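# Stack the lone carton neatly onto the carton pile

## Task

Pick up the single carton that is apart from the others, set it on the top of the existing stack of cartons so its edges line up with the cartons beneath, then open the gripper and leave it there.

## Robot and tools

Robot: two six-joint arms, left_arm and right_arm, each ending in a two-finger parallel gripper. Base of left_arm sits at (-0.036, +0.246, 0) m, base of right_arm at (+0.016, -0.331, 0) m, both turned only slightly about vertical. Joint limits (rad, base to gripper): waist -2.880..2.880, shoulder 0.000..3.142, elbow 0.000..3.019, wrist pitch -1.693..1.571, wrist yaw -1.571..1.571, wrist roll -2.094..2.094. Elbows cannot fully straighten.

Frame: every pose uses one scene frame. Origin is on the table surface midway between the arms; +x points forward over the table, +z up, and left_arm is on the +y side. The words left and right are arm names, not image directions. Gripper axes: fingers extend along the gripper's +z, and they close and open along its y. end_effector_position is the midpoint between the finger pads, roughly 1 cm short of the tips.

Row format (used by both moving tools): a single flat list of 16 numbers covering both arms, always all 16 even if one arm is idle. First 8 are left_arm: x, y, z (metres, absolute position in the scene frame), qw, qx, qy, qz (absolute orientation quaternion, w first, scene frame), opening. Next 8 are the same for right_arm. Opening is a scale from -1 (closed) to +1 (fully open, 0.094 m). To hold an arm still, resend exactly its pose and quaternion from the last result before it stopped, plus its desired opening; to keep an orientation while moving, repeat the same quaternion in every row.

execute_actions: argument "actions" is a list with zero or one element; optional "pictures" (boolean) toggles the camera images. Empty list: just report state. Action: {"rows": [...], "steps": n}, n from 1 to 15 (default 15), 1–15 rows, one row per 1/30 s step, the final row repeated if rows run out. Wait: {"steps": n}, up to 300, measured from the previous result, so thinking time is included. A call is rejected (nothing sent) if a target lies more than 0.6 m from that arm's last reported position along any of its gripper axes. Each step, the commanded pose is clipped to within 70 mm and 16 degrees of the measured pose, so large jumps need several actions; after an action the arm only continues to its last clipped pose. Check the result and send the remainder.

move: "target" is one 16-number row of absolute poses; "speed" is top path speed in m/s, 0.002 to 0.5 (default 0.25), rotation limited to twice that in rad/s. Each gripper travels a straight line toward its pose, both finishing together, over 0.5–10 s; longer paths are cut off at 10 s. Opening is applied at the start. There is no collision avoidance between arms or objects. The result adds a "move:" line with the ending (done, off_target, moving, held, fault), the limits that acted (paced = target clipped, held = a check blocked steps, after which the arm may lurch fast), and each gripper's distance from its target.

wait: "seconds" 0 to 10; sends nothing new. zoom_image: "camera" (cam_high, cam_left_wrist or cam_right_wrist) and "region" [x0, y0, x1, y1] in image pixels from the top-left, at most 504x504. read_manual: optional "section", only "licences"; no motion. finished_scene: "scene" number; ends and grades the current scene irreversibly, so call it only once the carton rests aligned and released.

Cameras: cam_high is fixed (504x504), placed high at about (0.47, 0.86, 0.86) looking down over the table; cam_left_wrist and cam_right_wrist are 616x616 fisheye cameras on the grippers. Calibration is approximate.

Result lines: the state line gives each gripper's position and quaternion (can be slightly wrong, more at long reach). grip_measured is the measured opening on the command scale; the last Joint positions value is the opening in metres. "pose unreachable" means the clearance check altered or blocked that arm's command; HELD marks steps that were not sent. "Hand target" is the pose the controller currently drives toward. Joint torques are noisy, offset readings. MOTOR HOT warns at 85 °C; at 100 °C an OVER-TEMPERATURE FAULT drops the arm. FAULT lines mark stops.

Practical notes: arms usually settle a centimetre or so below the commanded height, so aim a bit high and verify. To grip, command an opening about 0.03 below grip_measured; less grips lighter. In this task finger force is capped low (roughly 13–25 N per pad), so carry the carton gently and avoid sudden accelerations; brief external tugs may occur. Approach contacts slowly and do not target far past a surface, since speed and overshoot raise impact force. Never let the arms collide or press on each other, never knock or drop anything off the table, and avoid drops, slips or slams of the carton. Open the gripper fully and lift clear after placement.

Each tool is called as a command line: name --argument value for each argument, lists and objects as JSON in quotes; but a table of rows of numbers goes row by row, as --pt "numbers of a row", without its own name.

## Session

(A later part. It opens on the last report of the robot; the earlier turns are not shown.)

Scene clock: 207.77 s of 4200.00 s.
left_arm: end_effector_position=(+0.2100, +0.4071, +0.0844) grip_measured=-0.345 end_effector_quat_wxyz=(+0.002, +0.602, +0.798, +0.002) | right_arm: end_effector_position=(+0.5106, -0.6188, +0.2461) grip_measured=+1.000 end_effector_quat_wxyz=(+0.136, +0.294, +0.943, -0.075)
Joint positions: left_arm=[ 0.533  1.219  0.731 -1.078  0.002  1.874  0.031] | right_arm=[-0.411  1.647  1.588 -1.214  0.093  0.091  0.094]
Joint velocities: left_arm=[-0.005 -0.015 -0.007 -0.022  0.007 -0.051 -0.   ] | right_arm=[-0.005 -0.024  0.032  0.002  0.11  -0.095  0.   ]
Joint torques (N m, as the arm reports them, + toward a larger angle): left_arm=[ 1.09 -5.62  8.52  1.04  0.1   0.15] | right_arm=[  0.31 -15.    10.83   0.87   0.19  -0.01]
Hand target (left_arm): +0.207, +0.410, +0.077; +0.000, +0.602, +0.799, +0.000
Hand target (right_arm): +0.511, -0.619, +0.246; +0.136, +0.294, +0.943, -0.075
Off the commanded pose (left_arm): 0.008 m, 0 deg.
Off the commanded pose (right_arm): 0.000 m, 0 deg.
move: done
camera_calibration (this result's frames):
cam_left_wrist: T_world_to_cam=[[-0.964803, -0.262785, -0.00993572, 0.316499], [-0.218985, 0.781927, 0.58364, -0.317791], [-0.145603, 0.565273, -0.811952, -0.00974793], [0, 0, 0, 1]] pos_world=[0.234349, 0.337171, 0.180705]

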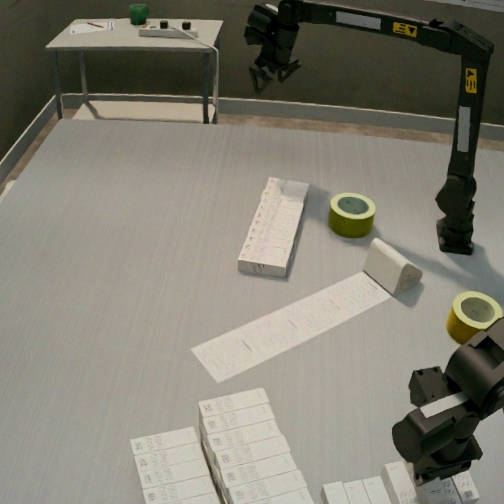

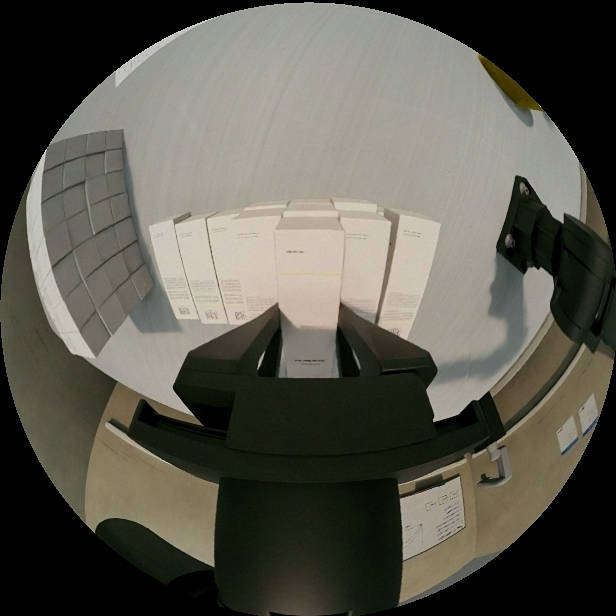

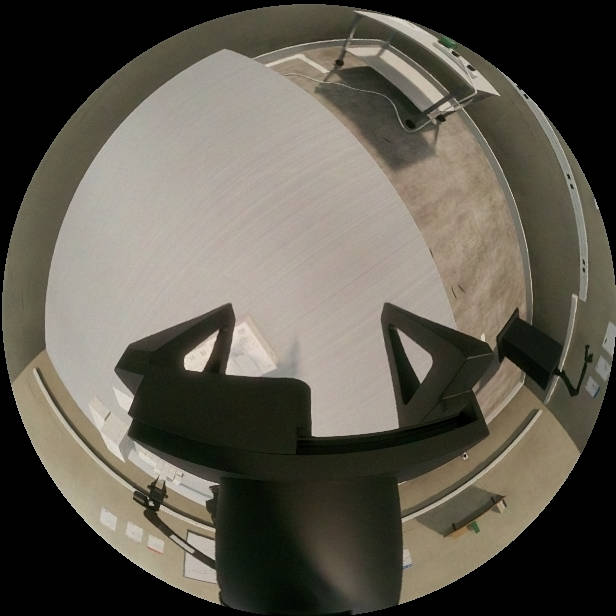

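move --target '[0.209,0.409,0.082,0,0.6018,0.7986,0,0.3,0.5106,-0.6188,0.2461,0.136,0.294,0.943,-0.075,1]' --speed 0.02

move --target '[0.212,0.412,0.17,0,0.6018,0.7986,0,0.3,0.5106,-0.6188,0.2461,0.136,0.294,0.943,-0.075,1]' --speed 0.15

zoom_image --camera "cam_left_wrist" --region '[200, 170, 440, 340]'

Scene clock: 211.40 s of 4200.00 s.
left_arm: end_effector_position=(+0.2100, +0.4071, +0.0844) grip_measured=+0.298 end_effector_quat_wxyz=(+0.002, +0.602, +0.798, +0.002) | right_arm: end_effector_position=(+0.5106, -0.6188, +0.2461) grip_measured=+1.000 end_effector_quat_wxyz=(+0.136, +0.294, +0.943, -0.075)
Joint positions: left_arm=[ 0.533  1.219  0.731 -1.078  0.002  1.874  0.061] | right_arm=[-0.411  1.647  1.588 -1.214  0.093  0.091  0.094]
Joint velocities: left_arm=[-0.015  0.005  0.002 -0.017  0.051 -0.051  0.001] | right_arm=[-0.005  0.015 -0.002 -0.012 -0.037 -0.022  0.   ]
Joint torques (N m, as the arm reports them, + toward a larger angle): left_arm=[ 0.6  -6.08  9.44  0.5   0.1   0.09] | right_arm=[  0.73 -15.34  10.85   0.88   0.18   0.01]
Hand target (left_arm): +0.209, +0.409, +0.082; +0.000, +0.602, +0.799, -0.000
Hand target (right_arm): +0.511, -0.619, +0.246; +0.136, +0.294, +0.943, -0.075
Off the commanded pose (left_arm): 0.003 m, 0 deg.
Off the commanded pose (right_arm): 0.000 m, 0 deg.
move: done
camera_calibration (this result's frames):
cam_left_wrist: T_world_to_cam=[[-0.964803, -0.262785, -0.00993572, 0.316499], [-0.218985, 0.781927, 0.58364, -0.317791], [-0.145603, 0.565273, -0.811952, -0.00974793], [0, 0, 0, 1]] pos_world=[0.234349, 0.337171, 0.180705]

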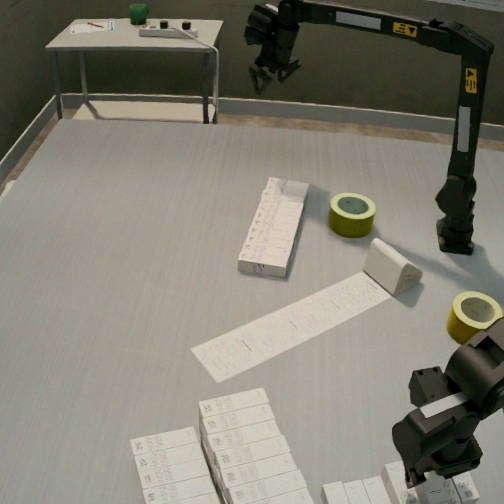

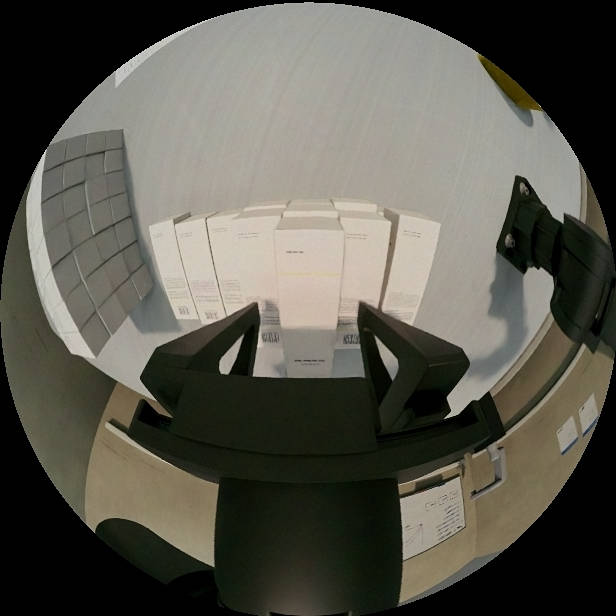

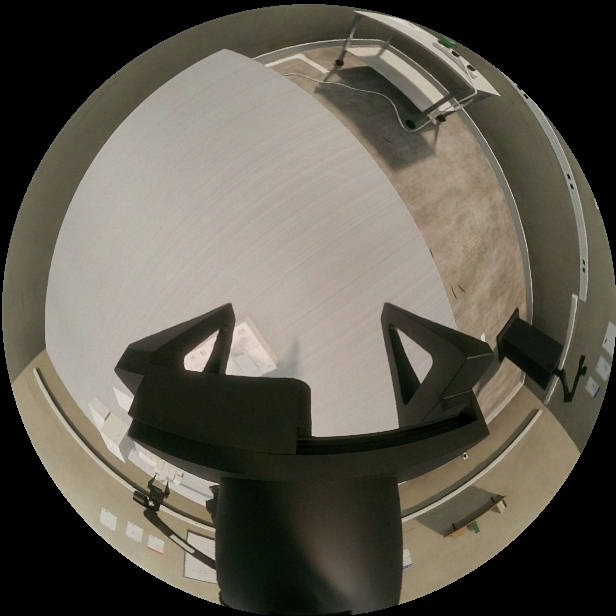

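Scene clock: 212.33 s of 4200.00 s.
left_arm: end_effector_position=(+0.2074, +0.4054, +0.1562) grip_measured=+0.299 end_effector_quat_wxyz=(-0.002, +0.602, +0.798, -0.010) | right_arm: end_effector_position=(+0.5106, -0.6188, +0.2461) grip_measured=+1.000 end_effector_quat_wxyz=(+0.136, +0.294, +0.943, -0.075)
Joint positions: left_arm=[ 0.533  1.146  0.877 -1.323  0.002  1.874  0.061] | right_arm=[-0.411  1.647  1.588 -1.214  0.093  0.091  0.094]
Joint velocities: left_arm=[ 0.015 -0.015  0.017 -0.012  0.022 -0.051  0.   ] | right_arm=[ 0.005 -0.005 -0.012 -0.017 -0.007 -0.007  0.   ]
Joint torques (N m, as the arm reports them, + toward a larger angle): left_arm=[ 0.83 -6.32 13.53 -0.14  0.09  0.12] | right_arm=[  0.4  -15.33  10.83   0.88   0.16   0.  ]
Hand target (left_arm): +0.213, +0.413, +0.170; +0.000, +0.602, +0.799, +0.000
Hand target (right_arm): +0.511, -0.619, +0.246; +0.136, +0.294, +0.943, -0.075
Off the commanded pose (left_arm): 0.016 m, 1 deg.
Off the commanded pose (right_arm): 0.000 m, 0 deg.
move: off_target (left_arm)
camera_calibration (this result's frames):
cam_left_wrist: T_world_to_cam=[[-0.964752, -0.262751, 0.0147177, 0.31034], [-0.20641, 0.790205, 0.577036, -0.363869], [-0.163247, 0.553659, -0.816586, 0.0582661], [0, 0, 0, 1]] pos_world=[0.233807, 0.336814, 0.252978]

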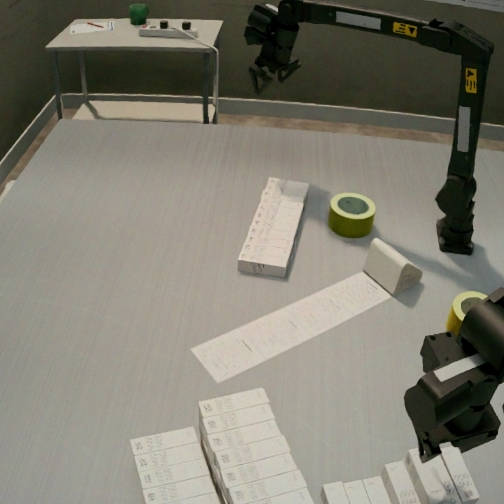

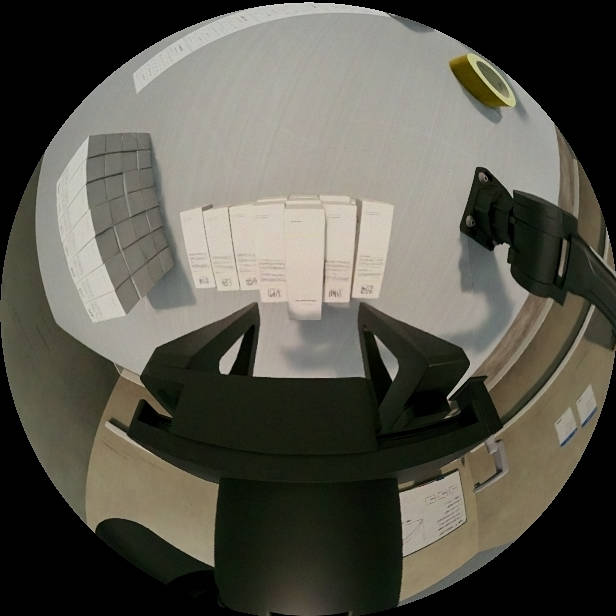

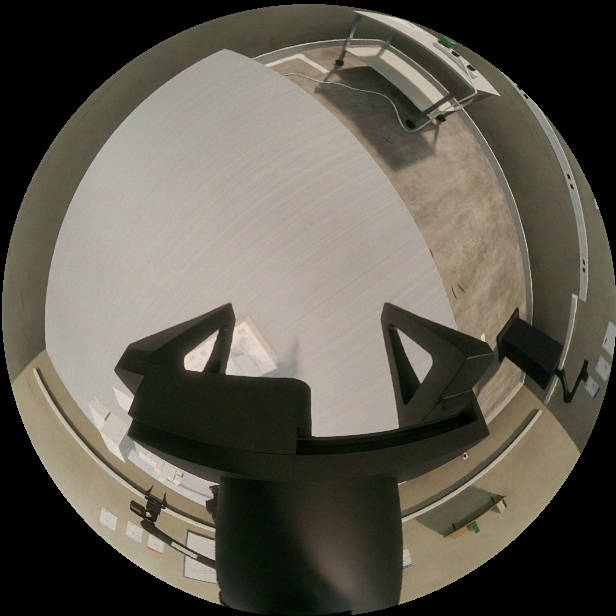

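Region (200, 170, 440, 340) of cam_left_wrist's 616x616 image, scaled by 2.100, with more detail than that image has; it fills the top 357 rows of this view, and the rest is white.

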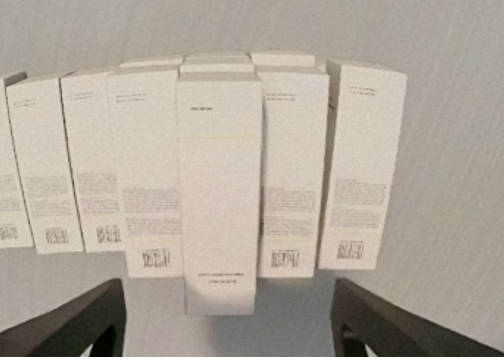

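finished_scene --scene 1

The scene is finished: the task was done.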